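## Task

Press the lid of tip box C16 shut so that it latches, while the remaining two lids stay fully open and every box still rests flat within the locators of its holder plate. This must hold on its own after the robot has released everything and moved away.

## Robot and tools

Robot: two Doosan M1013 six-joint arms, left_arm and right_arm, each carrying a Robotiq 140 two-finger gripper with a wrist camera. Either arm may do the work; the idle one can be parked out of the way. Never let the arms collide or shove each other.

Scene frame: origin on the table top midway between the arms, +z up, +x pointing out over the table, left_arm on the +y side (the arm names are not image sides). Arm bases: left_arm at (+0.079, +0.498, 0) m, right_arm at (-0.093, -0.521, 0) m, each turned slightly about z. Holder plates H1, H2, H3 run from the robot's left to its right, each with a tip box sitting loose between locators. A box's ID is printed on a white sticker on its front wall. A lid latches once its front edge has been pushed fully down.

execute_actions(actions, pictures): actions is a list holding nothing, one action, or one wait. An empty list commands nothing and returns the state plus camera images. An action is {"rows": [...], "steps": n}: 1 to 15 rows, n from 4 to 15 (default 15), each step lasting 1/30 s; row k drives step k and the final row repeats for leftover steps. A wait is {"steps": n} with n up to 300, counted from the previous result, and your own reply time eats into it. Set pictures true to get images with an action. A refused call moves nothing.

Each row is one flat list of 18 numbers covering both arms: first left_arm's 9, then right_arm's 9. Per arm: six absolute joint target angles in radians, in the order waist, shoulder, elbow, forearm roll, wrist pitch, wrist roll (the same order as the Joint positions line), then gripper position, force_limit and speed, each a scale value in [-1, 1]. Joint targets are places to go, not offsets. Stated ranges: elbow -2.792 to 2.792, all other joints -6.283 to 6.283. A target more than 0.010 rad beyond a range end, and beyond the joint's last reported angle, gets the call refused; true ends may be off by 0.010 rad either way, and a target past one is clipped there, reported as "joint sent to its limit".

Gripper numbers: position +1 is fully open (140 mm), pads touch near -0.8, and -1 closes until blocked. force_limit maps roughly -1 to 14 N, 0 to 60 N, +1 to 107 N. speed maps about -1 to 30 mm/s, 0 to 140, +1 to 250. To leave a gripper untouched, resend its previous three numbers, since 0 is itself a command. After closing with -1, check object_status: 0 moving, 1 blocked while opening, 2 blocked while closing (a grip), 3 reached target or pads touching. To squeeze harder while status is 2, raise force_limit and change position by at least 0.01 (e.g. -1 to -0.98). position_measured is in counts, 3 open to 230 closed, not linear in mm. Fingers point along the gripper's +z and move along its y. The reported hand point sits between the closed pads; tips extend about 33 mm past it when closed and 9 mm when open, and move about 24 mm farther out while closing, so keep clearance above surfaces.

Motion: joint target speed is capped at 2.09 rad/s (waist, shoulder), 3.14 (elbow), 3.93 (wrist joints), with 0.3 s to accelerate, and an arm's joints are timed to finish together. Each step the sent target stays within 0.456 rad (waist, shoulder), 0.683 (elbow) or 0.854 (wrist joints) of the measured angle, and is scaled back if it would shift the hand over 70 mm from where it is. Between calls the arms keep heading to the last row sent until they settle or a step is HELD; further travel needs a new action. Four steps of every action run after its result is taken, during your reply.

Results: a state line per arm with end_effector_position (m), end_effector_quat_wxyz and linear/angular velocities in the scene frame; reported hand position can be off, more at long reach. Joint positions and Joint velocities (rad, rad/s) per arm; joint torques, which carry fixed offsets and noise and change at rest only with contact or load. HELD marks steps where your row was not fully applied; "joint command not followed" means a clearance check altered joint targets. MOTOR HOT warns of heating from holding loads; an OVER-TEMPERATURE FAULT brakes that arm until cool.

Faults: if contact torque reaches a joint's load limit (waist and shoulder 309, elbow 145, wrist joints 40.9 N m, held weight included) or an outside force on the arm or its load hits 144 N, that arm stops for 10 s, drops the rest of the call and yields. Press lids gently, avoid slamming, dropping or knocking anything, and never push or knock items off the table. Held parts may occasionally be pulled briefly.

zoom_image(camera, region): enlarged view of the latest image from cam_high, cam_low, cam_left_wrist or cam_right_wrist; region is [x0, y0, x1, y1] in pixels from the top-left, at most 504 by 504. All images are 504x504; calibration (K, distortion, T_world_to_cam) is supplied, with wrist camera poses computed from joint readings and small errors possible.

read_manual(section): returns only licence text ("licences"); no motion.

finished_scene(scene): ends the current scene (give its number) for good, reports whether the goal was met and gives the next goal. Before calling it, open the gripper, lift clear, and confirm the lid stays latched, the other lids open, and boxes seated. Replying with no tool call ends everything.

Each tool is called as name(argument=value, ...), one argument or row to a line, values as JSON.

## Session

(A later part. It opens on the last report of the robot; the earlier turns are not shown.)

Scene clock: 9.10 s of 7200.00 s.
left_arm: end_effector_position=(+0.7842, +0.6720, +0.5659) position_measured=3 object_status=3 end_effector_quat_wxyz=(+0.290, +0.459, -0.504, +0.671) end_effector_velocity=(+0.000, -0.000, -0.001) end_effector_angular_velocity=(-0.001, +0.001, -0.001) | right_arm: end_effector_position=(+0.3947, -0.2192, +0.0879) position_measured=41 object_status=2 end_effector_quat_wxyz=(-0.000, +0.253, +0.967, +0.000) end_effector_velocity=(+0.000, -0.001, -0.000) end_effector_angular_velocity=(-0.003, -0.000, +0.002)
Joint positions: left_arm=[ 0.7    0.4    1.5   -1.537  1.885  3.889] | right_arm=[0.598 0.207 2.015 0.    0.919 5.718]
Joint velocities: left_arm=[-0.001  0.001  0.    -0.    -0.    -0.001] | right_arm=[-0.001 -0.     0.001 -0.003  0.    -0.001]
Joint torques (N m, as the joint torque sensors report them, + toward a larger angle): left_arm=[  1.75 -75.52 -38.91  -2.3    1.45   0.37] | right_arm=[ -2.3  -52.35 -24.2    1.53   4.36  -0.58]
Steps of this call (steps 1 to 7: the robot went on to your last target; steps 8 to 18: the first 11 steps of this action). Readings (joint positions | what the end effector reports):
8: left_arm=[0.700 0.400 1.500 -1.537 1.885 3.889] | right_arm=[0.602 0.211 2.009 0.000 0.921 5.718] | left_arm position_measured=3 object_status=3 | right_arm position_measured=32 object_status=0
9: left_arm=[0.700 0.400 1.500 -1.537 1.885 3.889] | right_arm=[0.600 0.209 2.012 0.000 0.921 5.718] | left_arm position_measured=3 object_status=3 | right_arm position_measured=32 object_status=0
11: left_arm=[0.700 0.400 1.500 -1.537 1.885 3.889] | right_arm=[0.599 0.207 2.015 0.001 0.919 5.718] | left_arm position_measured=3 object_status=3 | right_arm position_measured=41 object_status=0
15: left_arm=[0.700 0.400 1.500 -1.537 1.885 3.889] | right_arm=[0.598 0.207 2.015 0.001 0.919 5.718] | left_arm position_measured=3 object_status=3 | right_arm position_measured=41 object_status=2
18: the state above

execute_actions(
  actions=[
    {"rows":[[0.7,0.4,1.5,-1.537,1.885,3.889,1,0,0,0.592,0.2,2.005,0,0.937,5.71,-0.98,-1,-0.5],[0.7,0.4,1.5,-1.537,1.885,3.889,1,0,0,0.592,0.2,2.005,0,0.937,5.71,-0.98,-1,-0.5],[0.7,0.4,1.5,-1.537,1.885,3.889,1,0,0,0.585,0.195,1.99,0,0.957,5.70,-0.98,-1,-0.5],[0.7,0.4,1.5,-1.537,1.885,3.889,1,0,0,0.585,0.195,1.99,0,0.957,5.70,-0.98,-1,-0.5],[0.7,0.4,1.5,-1.537,1.885,3.889,1,0,0,0.578,0.1905,1.9764,0,0.9747,5.694,-0.98,-1,-0.5]]},
  ],
  pictures=true,
)

Scene clock: 9.83 s of 7200.00 s.
left_arm: end_effector_position=(+0.7842, +0.6720, +0.5660) position_measured=3 object_status=3 end_effector_quat_wxyz=(+0.290, +0.459, -0.504, +0.671) end_effector_velocity=(+0.000, +0.000, -0.001) end_effector_angular_velocity=(+0.001, +0.001, +0.001) | right_arm: end_effector_position=(+0.4078, -0.2256, +0.1148) position_measured=41 object_status=2 end_effector_quat_wxyz=(+0.000, +0.251, +0.968, -0.000) end_effector_velocity=(+0.001, +0.000, +0.002) end_effector_angular_velocity=(+0.000, -0.001, +0.002)
Joint positions: left_arm=[ 0.7    0.4    1.5   -1.537  1.885  3.889] | right_arm=[ 0.578  0.191  1.977 -0.     0.975  5.694]
Joint velocities: left_arm=[ 0.     0.     0.     0.001 -0.001  0.   ] | right_arm=[-0.001 -0.001 -0.003 -0.     0.003 -0.003]
Joint torques (N m, as the joint torque sensors report them, + toward a larger angle): left_arm=[  3.69 -73.69 -38.66  -1.57   1.5    0.35] | right_arm=[ -0.53 -55.86 -33.53   3.59   0.66  -0.45]
Steps of this call (steps 1 to 4: the last 4 steps of your previous action; steps 5 to 11: the robot went on to your last target; steps 12 to 22: the first 11 steps of this action). Readings (joint positions | what the end effector reports):
12: left_arm=[0.700 0.400 1.500 -1.537 1.885 3.889] | right_arm=[0.598 0.206 2.015 -0.000 0.921 5.717] | left_arm position_measured=3 object_status=3 | right_arm position_measured=41 object_status=2
13: left_arm=[0.700 0.400 1.500 -1.537 1.885 3.889] | right_arm=[0.595 0.204 2.011 -0.000 0.928 5.714] | left_arm position_measured=3 object_status=3 | right_arm position_measured=41 object_status=2
15: left_arm=[0.700 0.400 1.500 -1.537 1.885 3.889] | right_arm=[0.589 0.198 2.000 -0.000 0.945 5.706] | left_arm position_measured=3 object_status=3 | right_arm position_measured=41 object_status=2
19: left_arm=[0.700 0.400 1.500 -1.537 1.885 3.889] | right_arm=[0.579 0.191 1.978 -0.000 0.973 5.695] | left_arm position_measured=3 object_status=3 | right_arm position_measured=41 object_status=2
22: the state above
camera_calibration (this result's frames):
cam_left_wrist: T_world_to_cam=[[-0.875185, -0.362471, -0.320415, 1.11743], [0.173617, 0.382867, -0.907342, 0.12887], [0.451562, -0.849722, -0.272149, 0.550149], [0, 0, 0, 1]] pos_world=[0.707162, 0.823171, 0.624694]
cam_right_wrist: T_world_to_cam=[[0.602, 0.797833, -0.0325375, -0.056474], [0.755723, -0.556122, 0.345847, -0.466941], [0.257834, -0.232789, -0.937726, 0.135497], [0, 0, 0, 1]] pos_world=[0.35194, -0.183077, 0.286712]

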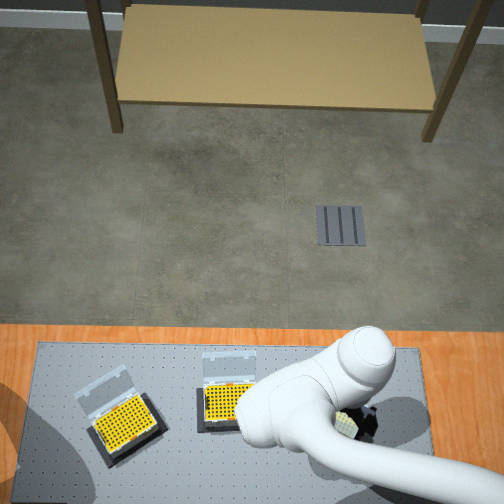

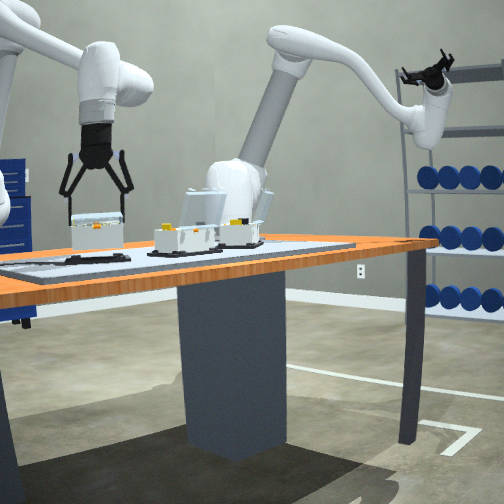

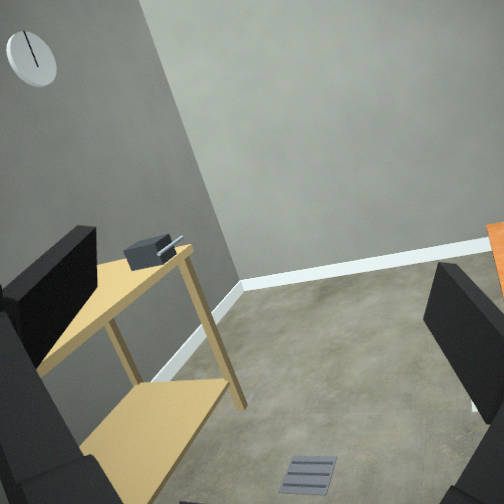

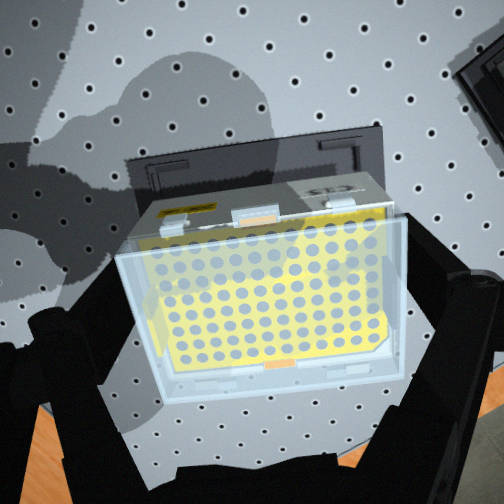

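execute_actions(
  actions=[
    {"rows":[[0.7,0.4,1.5,-1.537,1.885,3.889,1,0,0,0.585,0.195,1.99,0,0.957,5.70,-0.98,-1,-0.5],[0.7,0.4,1.5,-1.537,1.885,3.889,1,0,0,0.585,0.195,1.99,0,0.957,5.70,-0.98,-1,-0.5],[0.7,0.4,1.5,-1.537,1.885,3.889,1,0,0,0.592,0.2,2.005,0,0.937,5.71,-0.98,-1,-0.5],[0.7,0.4,1.5,-1.537,1.885,3.889,1,0,0,0.592,0.2,2.005,0,0.937,5.71,-0.98,-1,-0.5],[0.7,0.4,1.5,-1.537,1.885,3.889,1,0,0,0.599,0.2075,2.013,0,0.921,5.718,-0.98,-1,-0.5]]},
  ],
)

execute_actions(
  actions=[
    {"rows":[[0.7,0.4,1.5,-1.537,1.885,3.889,1,0,0,0.599,0.2075,2.013,0,0.921,5.718,0.85,-1,0]]},
  ],
  pictures=true,
)

zoom_image(
  camera="cam_low",
  region=[50, 180, 150, 270],
)

Scene clock: 10.43 s of 7200.00 s.
left_arm: end_effector_position=(+0.7842, +0.6720, +0.5660) position_measured=3 object_status=3 end_effector_quat_wxyz=(+0.290, +0.459, -0.504, +0.671) end_effector_velocity=(+0.001, +0.001, +0.001) end_effector_angular_velocity=(+0.000, -0.001, +0.002) | right_arm: end_effector_position=(+0.3953, -0.2185, +0.0887) position_measured=41 object_status=2 end_effector_quat_wxyz=(+0.000, +0.253, +0.968, +0.000) end_effector_velocity=(+0.000, +0.000, -0.002) end_effector_angular_velocity=(+0.000, -0.003, -0.000)
Joint positions: left_arm=[ 0.7    0.4    1.5   -1.537  1.885  3.889] | right_arm=[0.599 0.207 2.013 0.    0.921 5.718]
Joint velocities: left_arm=[ 0.001 -0.    -0.002 -0.001 -0.001 -0.001] | right_arm=[ 0.001  0.002  0.002 -0.002 -0.006  0.002]
Joint torques (N m, as the joint torque sensors report them, + toward a larger angle): left_arm=[  2.03 -74.69 -38.47  -2.11   1.18  -0.05] | right_arm=[  5.4  -49.43 -38.32   5.87  -5.59  -0.89]
Steps of this call (steps 1 to 4: the last 4 steps of your previous action; steps 5 to 7: the robot went on to your last target; steps 8 to 18: the first 11 steps of this action). Readings (joint positions | what the end effector reports):
8: left_arm=[0.700 0.400 1.500 -1.537 1.885 3.889] | right_arm=[0.578 0.191 1.977 -0.000 0.974 5.694] | left_arm position_measured=3 object_status=3 | right_arm position_measured=41 object_status=2
9: left_arm=[0.700 0.400 1.500 -1.537 1.885 3.889] | right_arm=[0.581 0.192 1.982 0.000 0.967 5.696] | left_arm position_measured=3 object_status=3 | right_arm position_measured=41 object_status=2
11: left_arm=[0.700 0.400 1.500 -1.537 1.885 3.889] | right_arm=[0.587 0.196 1.995 0.000 0.950 5.704] | left_arm position_measured=3 object_status=3 | right_arm position_measured=41 object_status=2
15: left_arm=[0.700 0.400 1.500 -1.537 1.885 3.889] | right_arm=[0.598 0.207 2.012 0.000 0.923 5.717] | left_arm position_measured=3 object_status=3 | right_arm position_measured=41 object_status=2
18: the state above

Scene clock: 10.93 s of 7200.00 s.
left_arm: end_effector_position=(+0.7842, +0.6720, +0.5660) position_measured=3 object_status=3 end_effector_quat_wxyz=(+0.290, +0.459, -0.504, +0.671) end_effector_velocity=(-0.000, -0.000, +0.001) end_effector_angular_velocity=(+0.001, -0.000, +0.001) | right_arm: end_effector_position=(+0.3953, -0.2184, +0.0885) position_measured=22 object_status=0 end_effector_quat_wxyz=(+0.000, +0.253, +0.968, +0.000) end_effector_velocity=(-0.001, -0.000, -0.000) end_effector_angular_velocity=(-0.001, +0.002, +0.000)
Joint positions: left_arm=[ 0.7    0.4    1.5   -1.537  1.885  3.889] | right_arm=[ 0.599  0.208  2.013 -0.     0.921  5.718]
Joint velocities: left_arm=[ 0.    -0.001  0.001  0.    -0.001  0.   ] | right_arm=[ 0.     0.     0.     0.     0.002 -0.   ]
Joint torques (N m, as the joint torque sensors report them, + toward a larger angle): left_arm=[  2.87 -72.94 -38.72  -1.8    1.25   0.46] | right_arm=[ -0.34 -55.31 -32.35   3.6    0.7   -0.33]
Steps of this call (steps 1 to 4: the last 4 steps of your previous action; steps 5 to 15: the first 11 steps of this action). Readings (joint positions | what the end effector reports):
5: left_arm=[0.700 0.400 1.500 -1.537 1.885 3.889] | right_arm=[0.599 0.207 2.013 -0.000 0.921 5.718] | left_arm position_measured=3 object_status=3 | right_arm position_measured=41 object_status=0
6: left_arm=[0.700 0.400 1.500 -1.537 1.885 3.889] | right_arm=[0.599 0.208 2.013 -0.000 0.920 5.718] | left_arm position_measured=3 object_status=3 | right_arm position_measured=41 object_status=0
8: left_arm=[0.700 0.400 1.500 -1.537 1.885 3.889] | right_arm=[0.599 0.208 2.013 -0.000 0.920 5.718] | left_arm position_measured=3 object_status=3 | right_arm position_measured=23 object_status=0
12: left_arm=[0.700 0.400 1.500 -1.537 1.885 3.889] | right_arm=[0.599 0.208 2.013 -0.000 0.921 5.718] | left_arm position_measured=3 object_status=3 | right_arm position_measured=22 object_status=0
15: the state above
camera_calibration (this result's frames):
cam_left_wrist: T_world_to_cam=[[-0.875181, -0.362482, -0.320415, 1.11744], [0.173611, 0.382874, -0.907341, 0.128868], [0.451573, -0.849715, -0.272153, 0.550137], [0, 0, 0, 1]] pos_world=[0.707164, 0.823172, 0.624694]
cam_right_wrist: T_world_to_cam=[[0.604461, 0.795982, -0.0322447, -0.0569354], [0.753976, -0.558556, 0.34574, -0.44423], [0.257192, -0.233298, -0.937776, 0.115869], [0, 0, 0, 1]] pos_world=[0.339553, -0.175775, 0.260411]

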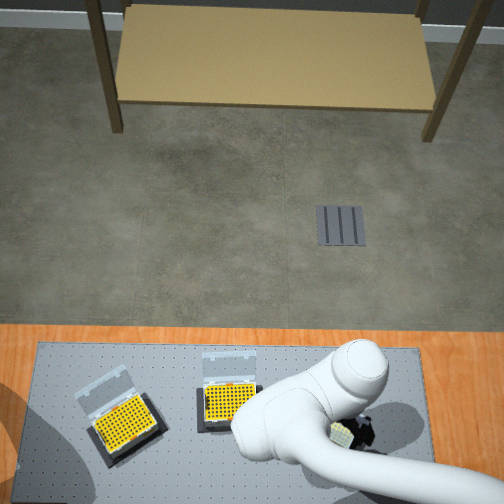

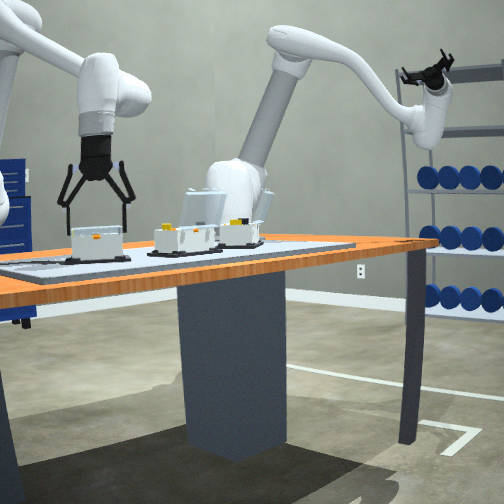

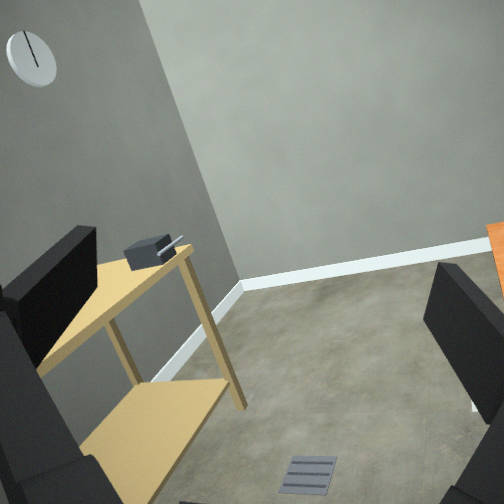

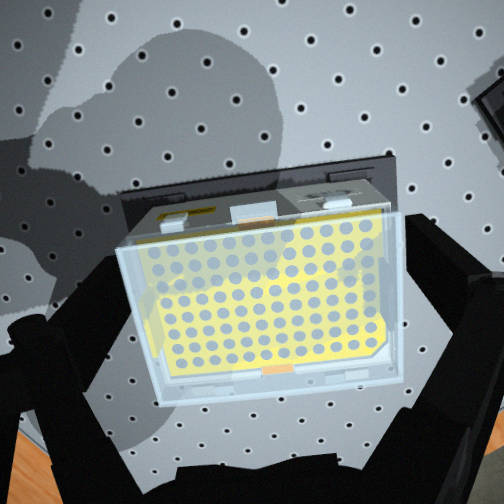

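Region (50, 180, 150, 270) of cam_low's 504x504 image, scaled by 5.040, with more detail than that image has; it fills the top 454 rows of this view, and the rest is white.

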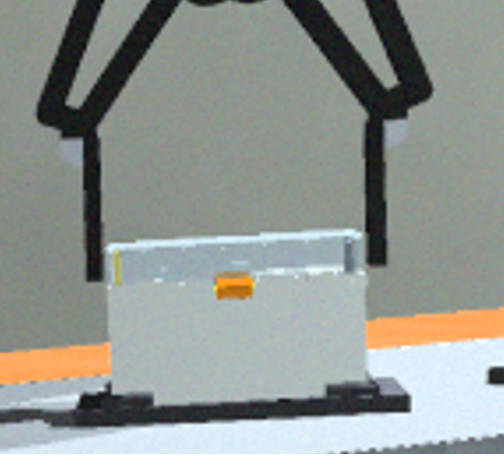

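execute_actions(
  actions=[
    {"rows":[[0.7,0.4,1.5,-1.537,1.885,3.889,1,0,0,0.612,0.19,2.01,0,0.942,5.73,0.85,-1,0],[0.7,0.4,1.5,-1.537,1.885,3.889,1,0,0,0.626,0.187,2.0215,0,0.933,5.745,0.85,-1,0],[0.7,0.4,1.5,-1.537,1.885,3.889,1,0,0,0.626,0.187,2.0215,0,0.933,5.745,0.85,-1,0],[0.7,0.4,1.5,-1.537,1.885,3.889,1,0,0,0.626,0.187,2.0215,0,0.933,5.745,0.85,-1,0],[0.7,0.4,1.5,-1.537,1.885,3.889,1,0,0,0.626,0.187,2.0215,0,0.933,5.745,0.85,-1,0],[0.7,0.4,1.5,-1.537,1.885,3.889,1,0,0,0.626,0.187,2.0215,0,0.933,5.745,0.85,-1,0],[0.7,0.4,1.5,-1.537,1.885,3.889,1,0,0,0.626,0.187,2.0215,0,0.933,5.745,-1,-1,-0.5]]},
  ],
)

execute_actions(
  actions=[
    {"rows":[[0.7,0.4,1.5,-1.537,1.885,3.889,1,0,0,0.626,0.187,2.0215,0,0.933,5.745,-1,-1,-0.5],[0.7,0.4,1.5,-1.537,1.885,3.889,1,0,0,0.626,0.187,2.0215,0,0.933,5.745,-1,-1,-0.5],[0.7,0.4,1.5,-1.537,1.885,3.889,1,0,0,0.626,0.187,2.0215,0,0.933,5.745,-1,-1,-0.5],[0.7,0.4,1.5,-1.537,1.885,3.889,1,0,0,0.626,0.187,2.0215,0,0.933,5.745,-1,-1,-0.5],[0.7,0.4,1.5,-1.537,1.885,3.889,1,0,0,0.618,0.18,2.005,0,0.957,5.737,-1,-1,-0.5],[0.7,0.4,1.5,-1.537,1.885,3.889,1,0,0,0.618,0.18,2.005,0,0.957,5.737,-1,-1,-0.5],[0.7,0.4,1.5,-1.537,1.885,3.889,1,0,0,0.61,0.175,1.99,0,0.977,5.728,-1,-1,-0.5],[0.7,0.4,1.5,-1.537,1.885,3.889,1,0,0,0.61,0.175,1.99,0,0.977,5.728,-1,-1,-0.5],[0.7,0.4,1.5,-1.537,1.885,3.889,1,0,0,0.602,0.17,1.978,0,0.994,5.72,-1,-1,-0.5]]},
  ],
  pictures=true,
)

zoom_image(
  camera="cam_low",
  region=[50, 180, 150, 270],
)

Scene clock: 11.90 s of 7200.00 s.
left_arm: end_effector_position=(+0.7842, +0.6720, +0.5660) position_measured=3 object_status=3 end_effector_quat_wxyz=(+0.290, +0.459, -0.504, +0.671) end_effector_velocity=(-0.000, +0.001, -0.000) end_effector_angular_velocity=(-0.000, +0.001, -0.000) | right_arm: end_effector_position=(+0.3796, -0.2096, +0.0963) position_measured=39 object_status=0 end_effector_quat_wxyz=(-0.000, +0.253, +0.968, -0.000) end_effector_velocity=(+0.000, +0.000, +0.001) end_effector_angular_velocity=(+0.001, -0.001, -0.000)
Joint positions: left_arm=[ 0.7    0.4    1.5   -1.537  1.885  3.889] | right_arm=[ 0.626  0.187  2.022 -0.     0.933  5.745]
Joint velocities: left_arm=[ 0.001  0.001 -0.001  0.001  0.001 -0.001] | right_arm=[ 0.    -0.001 -0.     0.     0.     0.   ]
Joint torques (N m, as the joint torque sensors report them, + toward a larger angle): left_arm=[  3.64 -72.58 -39.2   -2.19   0.74   0.54] | right_arm=[  1.78 -50.04 -35.54   4.94  -2.28  -0.47]
Steps of this call (steps 1 to 4: the last 4 steps of your previous action; steps 5 to 15: the robot went on to your last target; steps 16 to 18: nothing new was sent; steps 19 to 29: the first 11 steps of this action). Readings (joint positions | what the end effector reports):
19: left_arm=[0.700 0.400 1.500 -1.537 1.885 3.889] | right_arm=[0.600 0.207 2.013 -0.000 0.922 5.719] | left_arm position_measured=3 object_status=3 | right_arm position_measured=22 object_status=3
20: left_arm=[0.700 0.400 1.500 -1.537 1.885 3.889] | right_arm=[0.604 0.202 2.013 -0.000 0.928 5.723] | left_arm position_measured=3 object_status=3 | right_arm position_measured=22 object_status=3
22: left_arm=[0.700 0.400 1.500 -1.537 1.885 3.889] | right_arm=[0.620 0.190 2.018 -0.000 0.933 5.739] | left_arm position_measured=3 object_status=3 | right_arm position_measured=22 object_status=3
26: left_arm=[0.700 0.400 1.500 -1.537 1.885 3.889] | right_arm=[0.626 0.187 2.021 -0.000 0.933 5.745] | left_arm position_measured=3 object_status=3 | right_arm position_measured=25 object_status=0
29: the state above

Scene clock: 12.40 s of 7200.00 s.
left_arm: end_effector_position=(+0.7842, +0.6720, +0.5660) position_measured=3 object_status=3 end_effector_quat_wxyz=(+0.290, +0.459, -0.504, +0.671) end_effector_velocity=(-0.001, +0.000, +0.001) end_effector_angular_velocity=(+0.001, -0.001, +0.001) | right_arm: end_effector_position=(+0.3937, -0.2159, +0.1239) position_measured=42 object_status=2 end_effector_quat_wxyz=(+0.000, +0.252, +0.968, +0.000) end_effector_velocity=(+0.038, -0.022, +0.071) end_effector_angular_velocity=(+0.004, -0.007, -0.002)
Joint positions: left_arm=[ 0.7    0.4    1.5   -1.537  1.885  3.889] | right_arm=[ 0.604  0.171  1.981 -0.     0.989  5.722]
Joint velocities: left_arm=[ 0.001 -0.002 -0.     0.    -0.001 -0.   ] | right_arm=[-0.065 -0.042 -0.101 -0.     0.135 -0.063]
Joint torques (N m, as the joint torque sensors report them, + toward a larger angle): left_arm=[  1.98 -74.99 -38.11  -1.95   1.16  -0.13] | right_arm=[  5.69 -41.99 -21.95   2.7    0.4   -0.14]
Steps of this call (steps 1 to 4: the last 4 steps of your previous action; steps 5 to 15: the first 11 steps of this action). Readings (joint positions | what the end effector reports):
5: left_arm=[0.700 0.400 1.500 -1.537 1.885 3.889] | right_arm=[0.626 0.187 2.022 -0.000 0.933 5.745] | left_arm position_measured=3 object_status=3 | right_arm position_measured=42 object_status=0
6: left_arm=[0.700 0.400 1.500 -1.537 1.885 3.889] | right_arm=[0.626 0.187 2.022 -0.000 0.933 5.745] | left_arm position_measured=3 object_status=3 | right_arm position_measured=42 object_status=0
8: left_arm=[0.700 0.400 1.500 -1.537 1.885 3.889] | right_arm=[0.626 0.187 2.022 -0.000 0.933 5.745] | left_arm position_measured=3 object_status=3 | right_arm position_measured=42 object_status=0
12: left_arm=[0.700 0.400 1.500 -1.537 1.885 3.889] | right_arm=[0.615 0.179 2.000 -0.000 0.963 5.734] | left_arm position_measured=3 object_status=3 | right_arm position_measured=42 object_status=2
15: the state above
camera_calibration (this result's frames):
cam_left_wrist: T_world_to_cam=[[-0.875181, -0.362482, -0.320415, 1.11744], [0.17361, 0.382874, -0.907341, 0.128868], [0.451573, -0.849714, -0.272153, 0.550137], [0, 0, 0, 1]] pos_world=[0.707164, 0.823171, 0.624694]
cam_right_wrist: T_world_to_cam=[[0.603826, 0.796472, -0.0320423, -0.0565044], [0.754358, -0.557985, 0.345828, -0.453903], [0.257564, -0.232991, -0.937751, 0.149978], [0, 0, 0, 1]] pos_world=[0.337895, -0.173323, 0.295804]

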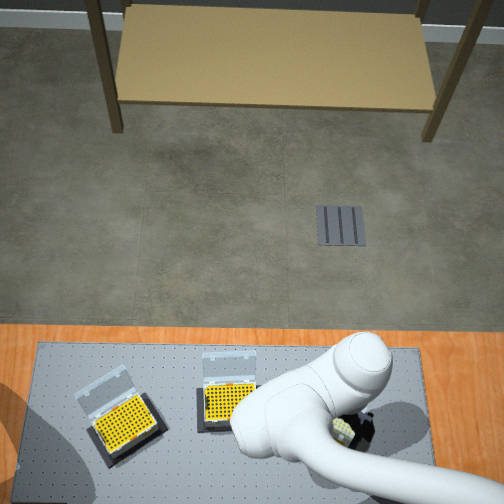

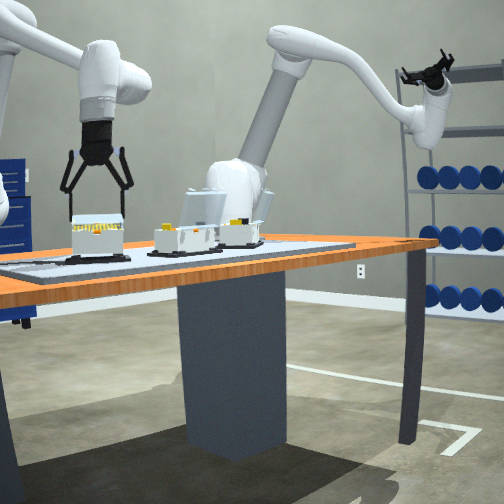

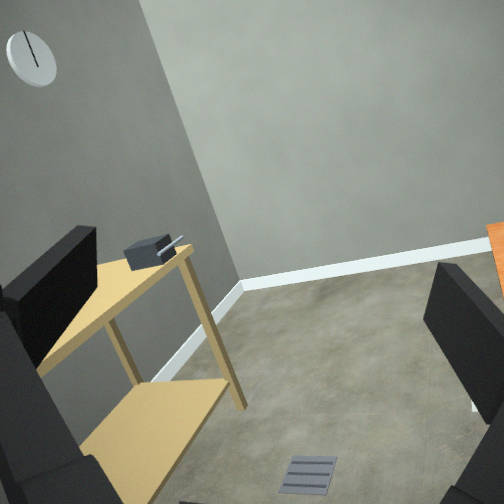

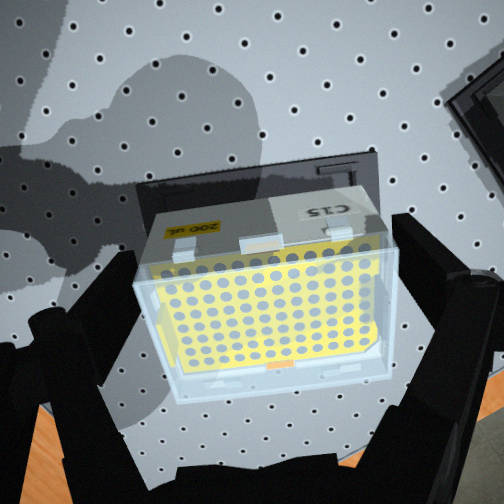

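Region (50, 180, 150, 270) of cam_low's 504x504 image, scaled by 5.040, with more detail than that image has; it fills the top 454 rows of this view, and the rest is white.

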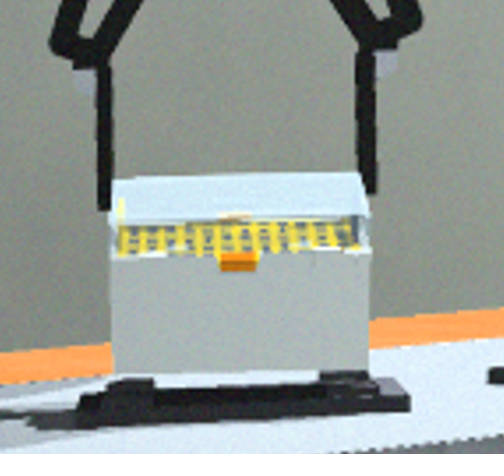

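execute_actions(
  actions=[
    {"rows":[[0.7,0.4,1.5,-1.537,1.885,3.889,1,0,0,0.614,0.18,2.0,0,0.96,5.733,-1,-1,-0.5],[0.7,0.4,1.5,-1.537,1.885,3.889,1,0,0,0.614,0.18,2.0,0,0.96,5.733,-1,-1,-0.5],[0.7,0.4,1.5,-1.537,1.885,3.889,1,0,0,0.624,0.187,2.0215,0,0.933,5.745,-1,-1,-0.5],[0.7,0.4,1.5,-1.537,1.885,3.889,1,0,0,0.624,0.187,2.0215,0,0.933,5.745,-1,-1,-0.5],[0.7,0.4,1.5,-1.537,1.885,3.889,1,0,0,0.624,0.187,2.0215,0,0.933,5.745,-1,-1,-0.5],[0.7,0.4,1.5,-1.537,1.885,3.889,1,0,0,0.624,0.187,2.0215,0,0.933,5.745,-1,-1,-0.5],[0.7,0.4,1.5,-1.537,1.885,3.889,1,0,0,0.624,0.187,2.0215,0,0.933,5.745,1,-1,0.5]]},
  ],
)

execute_actions(
  actions=[
    {"rows":[[0.7,0.4,1.5,-1.537,1.885,3.889,1,0,0,0.624,0.08,1.92,0,1.14,5.745,1,-1,0.5]]},
  ],
)

execute_actions(
  actions=[
    {"rows":[[0.7,0.4,1.5,-1.537,1.885,3.889,1,0,0,1.17,0.15,2.1,-1.165,1.25,4.06,-0.42,-1,0.5]]},
  ],
)

execute_actions(
  actions=[
    {"steps":15},
  ],
  pictures=true,
)

Scene clock: 13.83 s of 7200.00 s.
left_arm: end_effector_position=(+0.7842, +0.6720, +0.5660) position_measured=3 object_status=3 end_effector_quat_wxyz=(+0.290, +0.459, -0.504, +0.671) end_effector_velocity=(-0.001, -0.000, +0.001) end_effector_angular_velocity=(+0.001, -0.001, -0.002) | right_arm: end_effector_position=(+0.3804, -0.2105, +0.0965) position_measured=5 object_status=0 end_effector_quat_wxyz=(+0.000, +0.254, +0.967, +0.000) end_effector_velocity=(-0.001, -0.001, -0.001) end_effector_angular_velocity=(-0.002, +0.001, +0.002)
Joint positions: left_arm=[ 0.7    0.4    1.5   -1.537  1.885  3.889] | right_arm=[0.624 0.187 2.021 0.    0.933 5.745]
Joint velocities: left_arm=[-0.    -0.001 -0.     0.001  0.002 -0.   ] | right_arm=[ 0.001  0.001  0.002 -0.002 -0.001  0.   ]
Joint torques (N m, as the joint torque sensors report them, + toward a larger angle): left_arm=[  2.62 -75.41 -38.11  -2.52   1.29   0.1 ] | right_arm=[ -1.13 -53.59 -31.59   3.69   0.46  -0.61]
Steps of this call (steps 1 to 4: the last 4 steps of your previous action; steps 5 to 15: the robot went on to your last target; steps 16 to 32: nothing new was sent; steps 33 to 43: the first 11 steps of this action). Readings (joint positions | what the end effector reports):
33: left_arm=[0.700 0.400 1.500 -1.537 1.885 3.889] | right_arm=[0.602 0.170 1.979 0.000 0.993 5.720] | left_arm position_measured=3 object_status=3 | right_arm position_measured=42 object_status=2
34: left_arm=[0.700 0.400 1.500 -1.537 1.885 3.889] | right_arm=[0.606 0.173 1.985 0.000 0.982 5.724] | left_arm position_measured=3 object_status=3 | right_arm position_measured=42 object_status=2
36: left_arm=[0.700 0.400 1.500 -1.537 1.885 3.889] | right_arm=[0.616 0.181 2.006 0.000 0.954 5.736] | left_arm position_measured=3 object_status=3 | right_arm position_measured=42 object_status=2
40: left_arm=[0.700 0.400 1.500 -1.537 1.885 3.889] | right_arm=[0.624 0.187 2.021 0.000 0.933 5.745] | left_arm position_measured=3 object_status=3 | right_arm position_measured=40 object_status=0
43: the state above

Scene clock: 14.33 s of 7200.00 s.
left_arm: end_effector_position=(+0.7842, +0.6720, +0.5660) position_measured=3 object_status=3 end_effector_quat_wxyz=(+0.290, +0.459, -0.504, +0.671) end_effector_velocity=(-0.000, +0.001, -0.000) end_effector_angular_velocity=(+0.000, +0.001, +0.001) | right_arm: end_effector_position=(+0.3749, -0.2136, +0.2049) position_measured=3 object_status=3 end_effector_quat_wxyz=(+0.000, +0.254, +0.967, +0.000) end_effector_velocity=(-0.001, -0.001, +0.004) end_effector_angular_velocity=(-0.003, +0.006, -0.000)
Joint positions: left_arm=[ 0.7    0.4    1.5   -1.537  1.885  3.889] | right_arm=[ 0.624  0.08   1.921 -0.     1.139  5.745]
Joint velocities: left_arm=[ 0.001 -0.     0.001  0.    -0.     0.   ] | right_arm=[-0.    -0.001 -0.007  0.     0.014  0.   ]
Joint torques (N m, as the joint torque sensors report them, + toward a larger angle): left_arm=[  2.89 -72.89 -39.38  -1.87   1.24   0.27] | right_arm=[ -0.13 -47.83 -37.29   4.23   0.52  -0.32]
Steps of this call (steps 1 to 4: the last 4 steps of your previous action; steps 5 to 15: the first 11 steps of this action). Readings (joint positions | what the end effector reports):
5: left_arm=[0.700 0.400 1.500 -1.537 1.885 3.889] | right_arm=[0.624 0.187 2.021 0.000 0.933 5.745] | left_arm position_measured=3 object_status=3 | right_arm position_measured=3 object_status=0
6: left_arm=[0.700 0.400 1.500 -1.537 1.885 3.889] | right_arm=[0.624 0.182 2.017 -0.000 0.943 5.745] | left_arm position_measured=3 object_status=3 | right_arm position_measured=3 object_status=0
8: left_arm=[0.700 0.400 1.500 -1.537 1.885 3.889] | right_arm=[0.624 0.150 1.986 -0.000 1.005 5.745] | left_arm position_measured=3 object_status=3 | right_arm position_measured=3 object_status=0
12: left_arm=[0.700 0.400 1.500 -1.537 1.885 3.889] | right_arm=[0.624 0.086 1.926 -0.000 1.127 5.745] | left_arm position_measured=3 object_status=3 | right_arm position_measured=3 object_status=3
15: the state above

Scene clock: 14.83 s of 7200.00 s.
left_arm: end_effector_position=(+0.7842, +0.6720, +0.5660) position_measured=3 object_status=3 end_effector_quat_wxyz=(+0.290, +0.459, -0.504, +0.671) end_effector_velocity=(+0.000, -0.000, -0.000) end_effector_angular_velocity=(-0.001, +0.001, +0.000) | right_arm: end_effector_position=(+0.3533, -0.2430, +0.1863) position_measured=106 object_status=0 end_effector_quat_wxyz=(+0.073, -0.417, +0.847, -0.322) end_effector_velocity=(+0.200, +0.209, +0.283) end_effector_angular_velocity=(-3.104, +0.100, +5.111)
Joint positions: left_arm=[ 0.7    0.4    1.5   -1.537  1.885  3.889] | right_arm=[ 0.988  0.132  2.05  -0.709  1.218  5.025]
Joint velocities: left_arm=[-0.001 -0.     0.001 -0.    -0.001 -0.   ] | right_arm=[ 1.266  0.115  0.311 -2.689  0.203 -3.083]
Joint torques (N m, as the joint torque sensors report them, + toward a larger angle): left_arm=[  2.15 -71.39 -37.87  -2.18   1.25  -0.17] | right_arm=[-23.97 -55.   -43.41   1.99   1.03  -0.15]
Steps of this call (steps 1 to 4: the last 4 steps of your previous action; steps 5 to 15: the first 11 steps of this action). Readings (joint positions | what the end effector reports):
5: left_arm=[0.700 0.400 1.500 -1.537 1.885 3.889] | right_arm=[0.625 0.080 1.920 -0.001 1.140 5.744] | left_arm position_measured=3 object_status=3 | right_arm position_measured=3 object_status=0
6: left_arm=[0.700 0.400 1.500 -1.537 1.885 3.889] | right_arm=[0.631 0.082 1.923 -0.013 1.142 5.732] | left_arm position_measured=3 object_status=3 | right_arm position_measured=11 object_status=0
8: left_arm=[0.700 0.400 1.500 -1.537 1.885 3.889] | right_arm=[0.666 0.089 1.940 -0.080 1.150 5.666] | left_arm position_measured=3 object_status=3 | right_arm position_measured=32 object_status=0
12: left_arm=[0.700 0.400 1.500 -1.537 1.885 3.889] | right_arm=[0.830 0.115 2.005 -0.387 1.189 5.359] | left_arm position_measured=3 object_status=3 | right_arm position_measured=74 object_status=0
15: the state above

Scene clock: 15.33 s of 7200.00 s.
left_arm: end_effector_position=(+0.7842, +0.6720, +0.5660) position_measured=3 object_status=3 end_effector_quat_wxyz=(+0.290, +0.459, -0.504, +0.671) end_effector_velocity=(-0.000, -0.000, +0.000) end_effector_angular_velocity=(-0.000, -0.001, -0.001) | right_arm: end_effector_position=(+0.3880, -0.1798, +0.2516) position_measured=182 object_status=3 end_effector_quat_wxyz=(+0.047, +0.794, -0.337, +0.503) end_effector_velocity=(+0.000, -0.000, -0.000) end_effector_angular_velocity=(-0.004, +0.001, +0.003)
Joint positions: left_arm=[ 0.7    0.4    1.5   -1.537  1.885  3.889] | right_arm=[ 1.17   0.15   2.1   -1.165  1.25   4.06 ]
Joint velocities: left_arm=[-0.    -0.     0.    -0.     0.001  0.001] | right_arm=[ 0.     0.     0.001 -0.002 -0.    -0.003]
Joint torques (N m, as the joint torque sensors report them, + toward a larger angle): left_arm=[ -1.2  -74.   -39.07  -1.89   1.14   0.3 ] | right_arm=[ -0.83 -45.77 -28.86  -0.22   1.68  -0.47]
Kept back: nothing.
Steps of this call (steps 1 to 4: the last 4 steps of your previous action; steps 5 to 15: the robot went on to your last target). Readings (joint positions | what the end effector reports):
1: left_arm=[0.700 0.400 1.500 -1.537 1.885 3.889] | right_arm=[1.027 0.135 2.060 -0.793 1.224 4.921] | left_arm position_measured=3 object_status=3 | right_arm position_measured=117 object_status=0
2: left_arm=[0.700 0.400 1.500 -1.537 1.885 3.889] | right_arm=[1.058 0.138 2.067 -0.863 1.229 4.815] | left_arm position_measured=3 object_status=3 | right_arm position_measured=127 object_status=0
4: left_arm=[0.700 0.400 1.500 -1.537 1.885 3.889] | right_arm=[1.099 0.142 2.078 -0.967 1.236 4.591] | left_arm position_measured=3 object_status=3 | right_arm position_measured=148 object_status=0
8: left_arm=[0.700 0.400 1.500 -1.537 1.885 3.889] | right_arm=[1.148 0.148 2.093 -1.106 1.246 4.220] | left_arm position_measured=3 object_status=3 | right_arm position_measured=182 object_status=0
15: the state above
camera_calibration (this result's frames):
cam_left_wrist: T_world_to_cam=[[-0.875181, -0.362482, -0.320415, 1.11744], [0.17361, 0.382874, -0.907341, 0.128868], [0.451573, -0.849714, -0.272153, 0.550137], [0, 0, 0, 1]] pos_world=[0.707164, 0.823172, 0.624694]
cam_right_wrist: T_world_to_cam=[[-0.588857, -0.706348, -0.392836, 0.205655], [-0.444479, 0.688954, -0.572521, 0.446755], [0.675045, -0.162525, -0.719653, 0.0754621], [0, 0, 0, 1]] pos_world=[0.268735, -0.150265, 0.390872]

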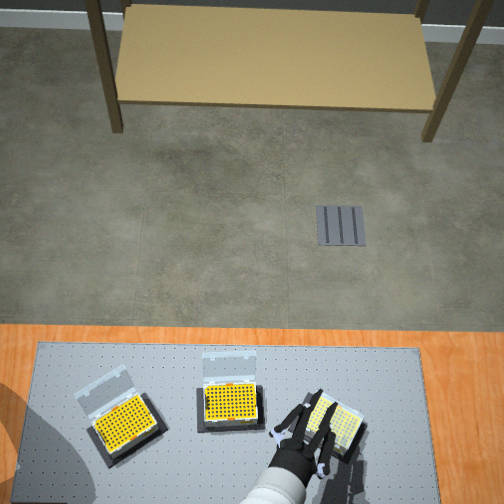

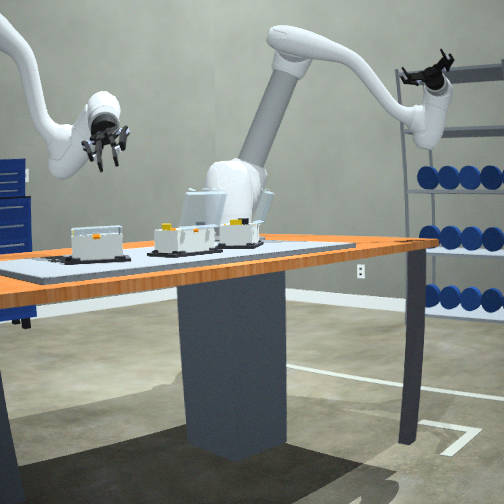

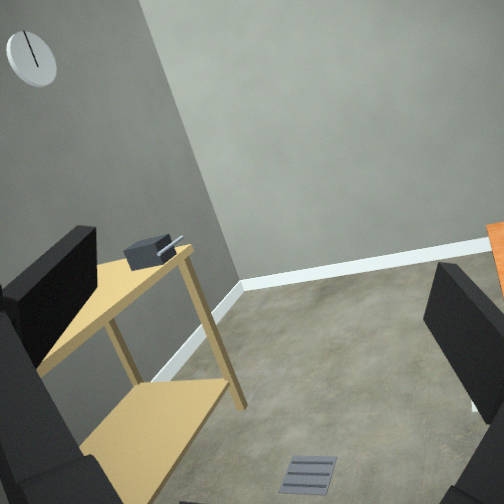

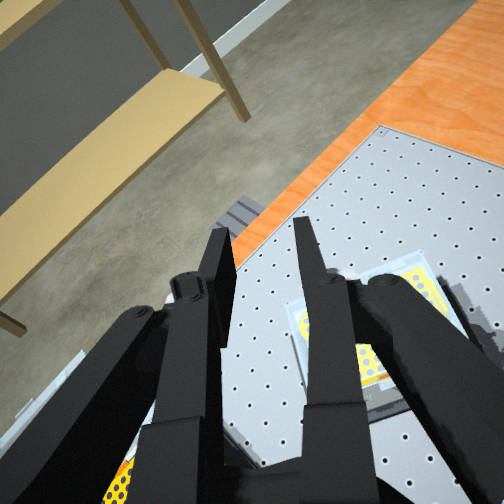

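execute_actions(
  actions=[
    {"rows":[[0.7,0.4,1.5,-1.537,1.885,3.889,1,0,0,1.212,0.214,2.1447,-1.053,1.215,3.867,-0.42,-1,0.5]],"steps":12},
  ],
)

execute_actions(
  actions=[
    {"rows":[[0.7,0.4,1.5,-1.537,1.885,3.889,1,0,0,1.212,0.367,2.2005,-1.133,1.118,4.069,-0.42,-1,0.5]]},
  ],
  pictures=true,
)

zoom_image(
  camera="cam_high",
  region=[240, 370, 400, 500],
)

zoom_image(
  camera="cam_low",
  region=[30, 170, 170, 280],
)

Scene clock: 16.00 s of 7200.00 s.
left_arm: end_effector_position=(+0.7842, +0.6720, +0.5660) position_measured=3 object_status=3 end_effector_quat_wxyz=(+0.290, +0.459, -0.504, +0.671) end_effector_velocity=(-0.000, +0.000, -0.001) end_effector_angular_velocity=(-0.001, -0.000, -0.002) | right_arm: end_effector_position=(+0.3427, -0.1804, +0.1728) position_measured=182 object_status=3 end_effector_quat_wxyz=(+0.127, +0.851, -0.250, +0.445) end_effector_velocity=(-0.052, -0.004, -0.080) end_effector_angular_velocity=(-0.179, +0.228, +0.102)
Joint positions: left_arm=[ 0.7    0.4    1.5   -1.537  1.885  3.889] | right_arm=[ 1.211  0.213  2.144 -1.056  1.216  3.872]
Joint velocities: left_arm=[ 0.     0.001 -0.     0.     0.002  0.001] | right_arm=[ 0.045  0.068  0.045  0.118 -0.038 -0.205]
Joint torques (N m, as the joint torque sensors report them, + toward a larger angle): left_arm=[  3.33 -72.86 -38.58  -2.17   1.26   0.01] | right_arm=[ -4.3  -69.61 -34.03  -1.58   1.56  -0.3 ]
Steps of this call (steps 1 to 12: the robot went on to your last target; steps 13 to 20: the first 8 steps of this action). Readings (joint positions | what the end effector reports):
13: left_arm=[0.700 0.400 1.500 -1.537 1.885 3.889] | right_arm=[1.170 0.150 2.100 -1.165 1.250 4.058] | left_arm position_measured=3 object_status=3 | right_arm position_measured=182 object_status=3
14: left_arm=[0.700 0.400 1.500 -1.537 1.885 3.889] | right_arm=[1.173 0.154 2.103 -1.158 1.249 4.047] | left_arm position_measured=3 object_status=3 | right_arm position_measured=182 object_status=3
16: left_arm=[0.700 0.400 1.500 -1.537 1.885 3.889] | right_arm=[1.187 0.176 2.118 -1.120 1.236 3.982] | left_arm position_measured=3 object_status=3 | right_arm position_measured=182 object_status=3
20: the state above

Scene clock: 16.50 s of 7200.00 s.
left_arm: end_effector_position=(+0.7842, +0.6720, +0.5660) position_measured=3 object_status=3 end_effector_quat_wxyz=(+0.290, +0.459, -0.504, +0.671) end_effector_velocity=(+0.000, +0.000, +0.000) end_effector_angular_velocity=(+0.001, -0.001, +0.001) | right_arm: end_effector_position=(+0.3417, -0.1802, +0.0711) position_measured=182 object_status=3 end_effector_quat_wxyz=(+0.128, +0.852, -0.248, +0.443) end_effector_velocity=(+0.001, +0.003, -0.002) end_effector_angular_velocity=(+0.016, -0.006, +0.000)
Joint positions: left_arm=[ 0.7    0.4    1.5   -1.537  1.885  3.889] | right_arm=[ 1.212  0.367  2.2   -1.133  1.118  4.068]
Joint velocities: left_arm=[ 0.     0.    -0.001  0.    -0.001  0.   ] | right_arm=[ 0.     0.001 -0.    -0.007 -0.009  0.017]
Joint torques (N m, as the joint torque sensors report them, + toward a larger angle): left_arm=[  3.22 -70.21 -38.63  -2.31   1.09   0.31] | right_arm=[  1.4  -62.45 -19.51  -0.49   2.32  -0.64]
Steps of this call (steps 1 to 4: the last 4 steps of your previous action; steps 5 to 15: the first 11 steps of this action). Readings (joint positions | what the end effector reports):
5: left_arm=[0.700 0.400 1.500 -1.537 1.885 3.889] | right_arm=[1.212 0.215 2.145 -1.053 1.215 3.868] | left_arm position_measured=3 object_status=3 | right_arm position_measured=182 object_status=3
6: left_arm=[0.700 0.400 1.500 -1.537 1.885 3.889] | right_arm=[1.212 0.221 2.147 -1.058 1.210 3.876] | left_arm position_measured=3 object_status=3 | right_arm position_measured=182 object_status=3
8: left_arm=[0.700 0.400 1.500 -1.537 1.885 3.889] | right_arm=[1.212 0.256 2.160 -1.078 1.188 3.924] | left_arm position_measured=3 object_status=3 | right_arm position_measured=182 object_status=3
12: left_arm=[0.700 0.400 1.500 -1.537 1.885 3.889] | right_arm=[1.212 0.350 2.195 -1.124 1.129 4.046] | left_arm position_measured=3 object_status=3 | right_arm position_measured=182 object_status=3
15: the state above
camera_calibration (this result's frames):
cam_left_wrist: T_world_to_cam=[[-0.875181, -0.362482, -0.320414, 1.11744], [0.17361, 0.382874, -0.907341, 0.128869], [0.451573, -0.849714, -0.272153, 0.550137], [0, 0, 0, 1]] pos_world=[0.707164, 0.823172, 0.624694]
cam_right_wrist: T_world_to_cam=[[-0.574523, -0.807727, -0.132288, 0.0655122], [-0.626864, 0.538153, -0.563411, 0.357614], [0.526274, -0.240766, -0.815517, 0.0202875], [0, 0, 0, 1]] pos_world=[0.251137, -0.13465, 0.226695]

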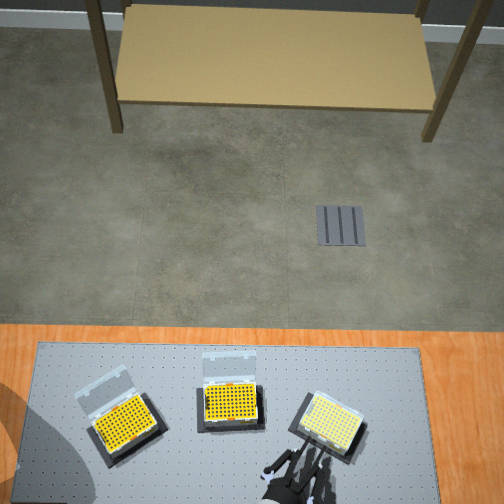

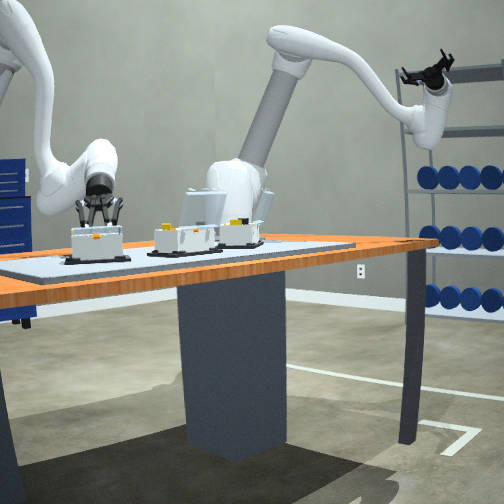

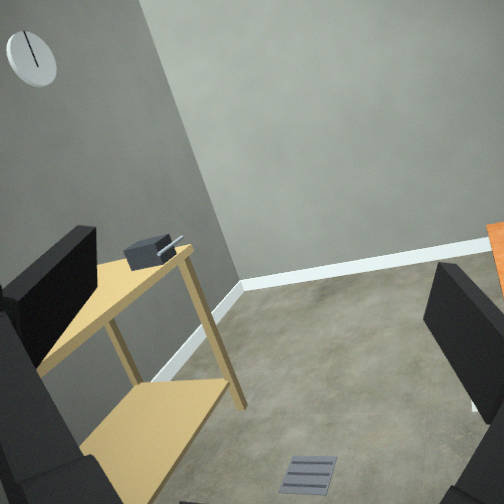

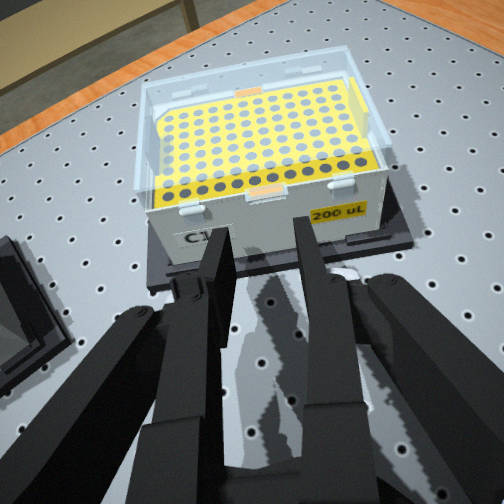

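Region (240, 370, 400, 500) of cam_high's 504x504 image, scaled by 3.150, with more detail than that image has; it fills the top 410 rows of this view, and the rest is white.

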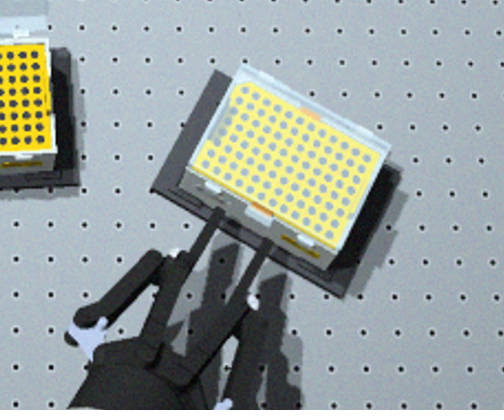

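Region (30, 170, 170, 280) of cam_low's 504x504 image, scaled by 3.600, with more detail than that image has; it fills the top 396 rows of this view, and the rest is white.

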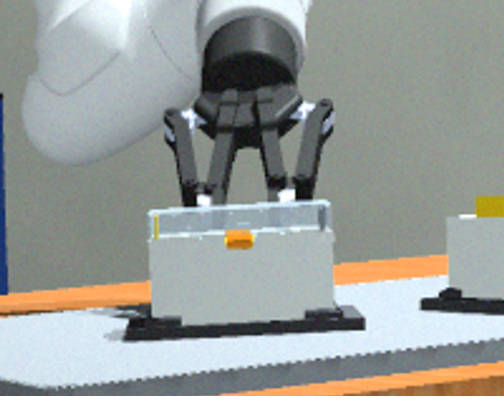

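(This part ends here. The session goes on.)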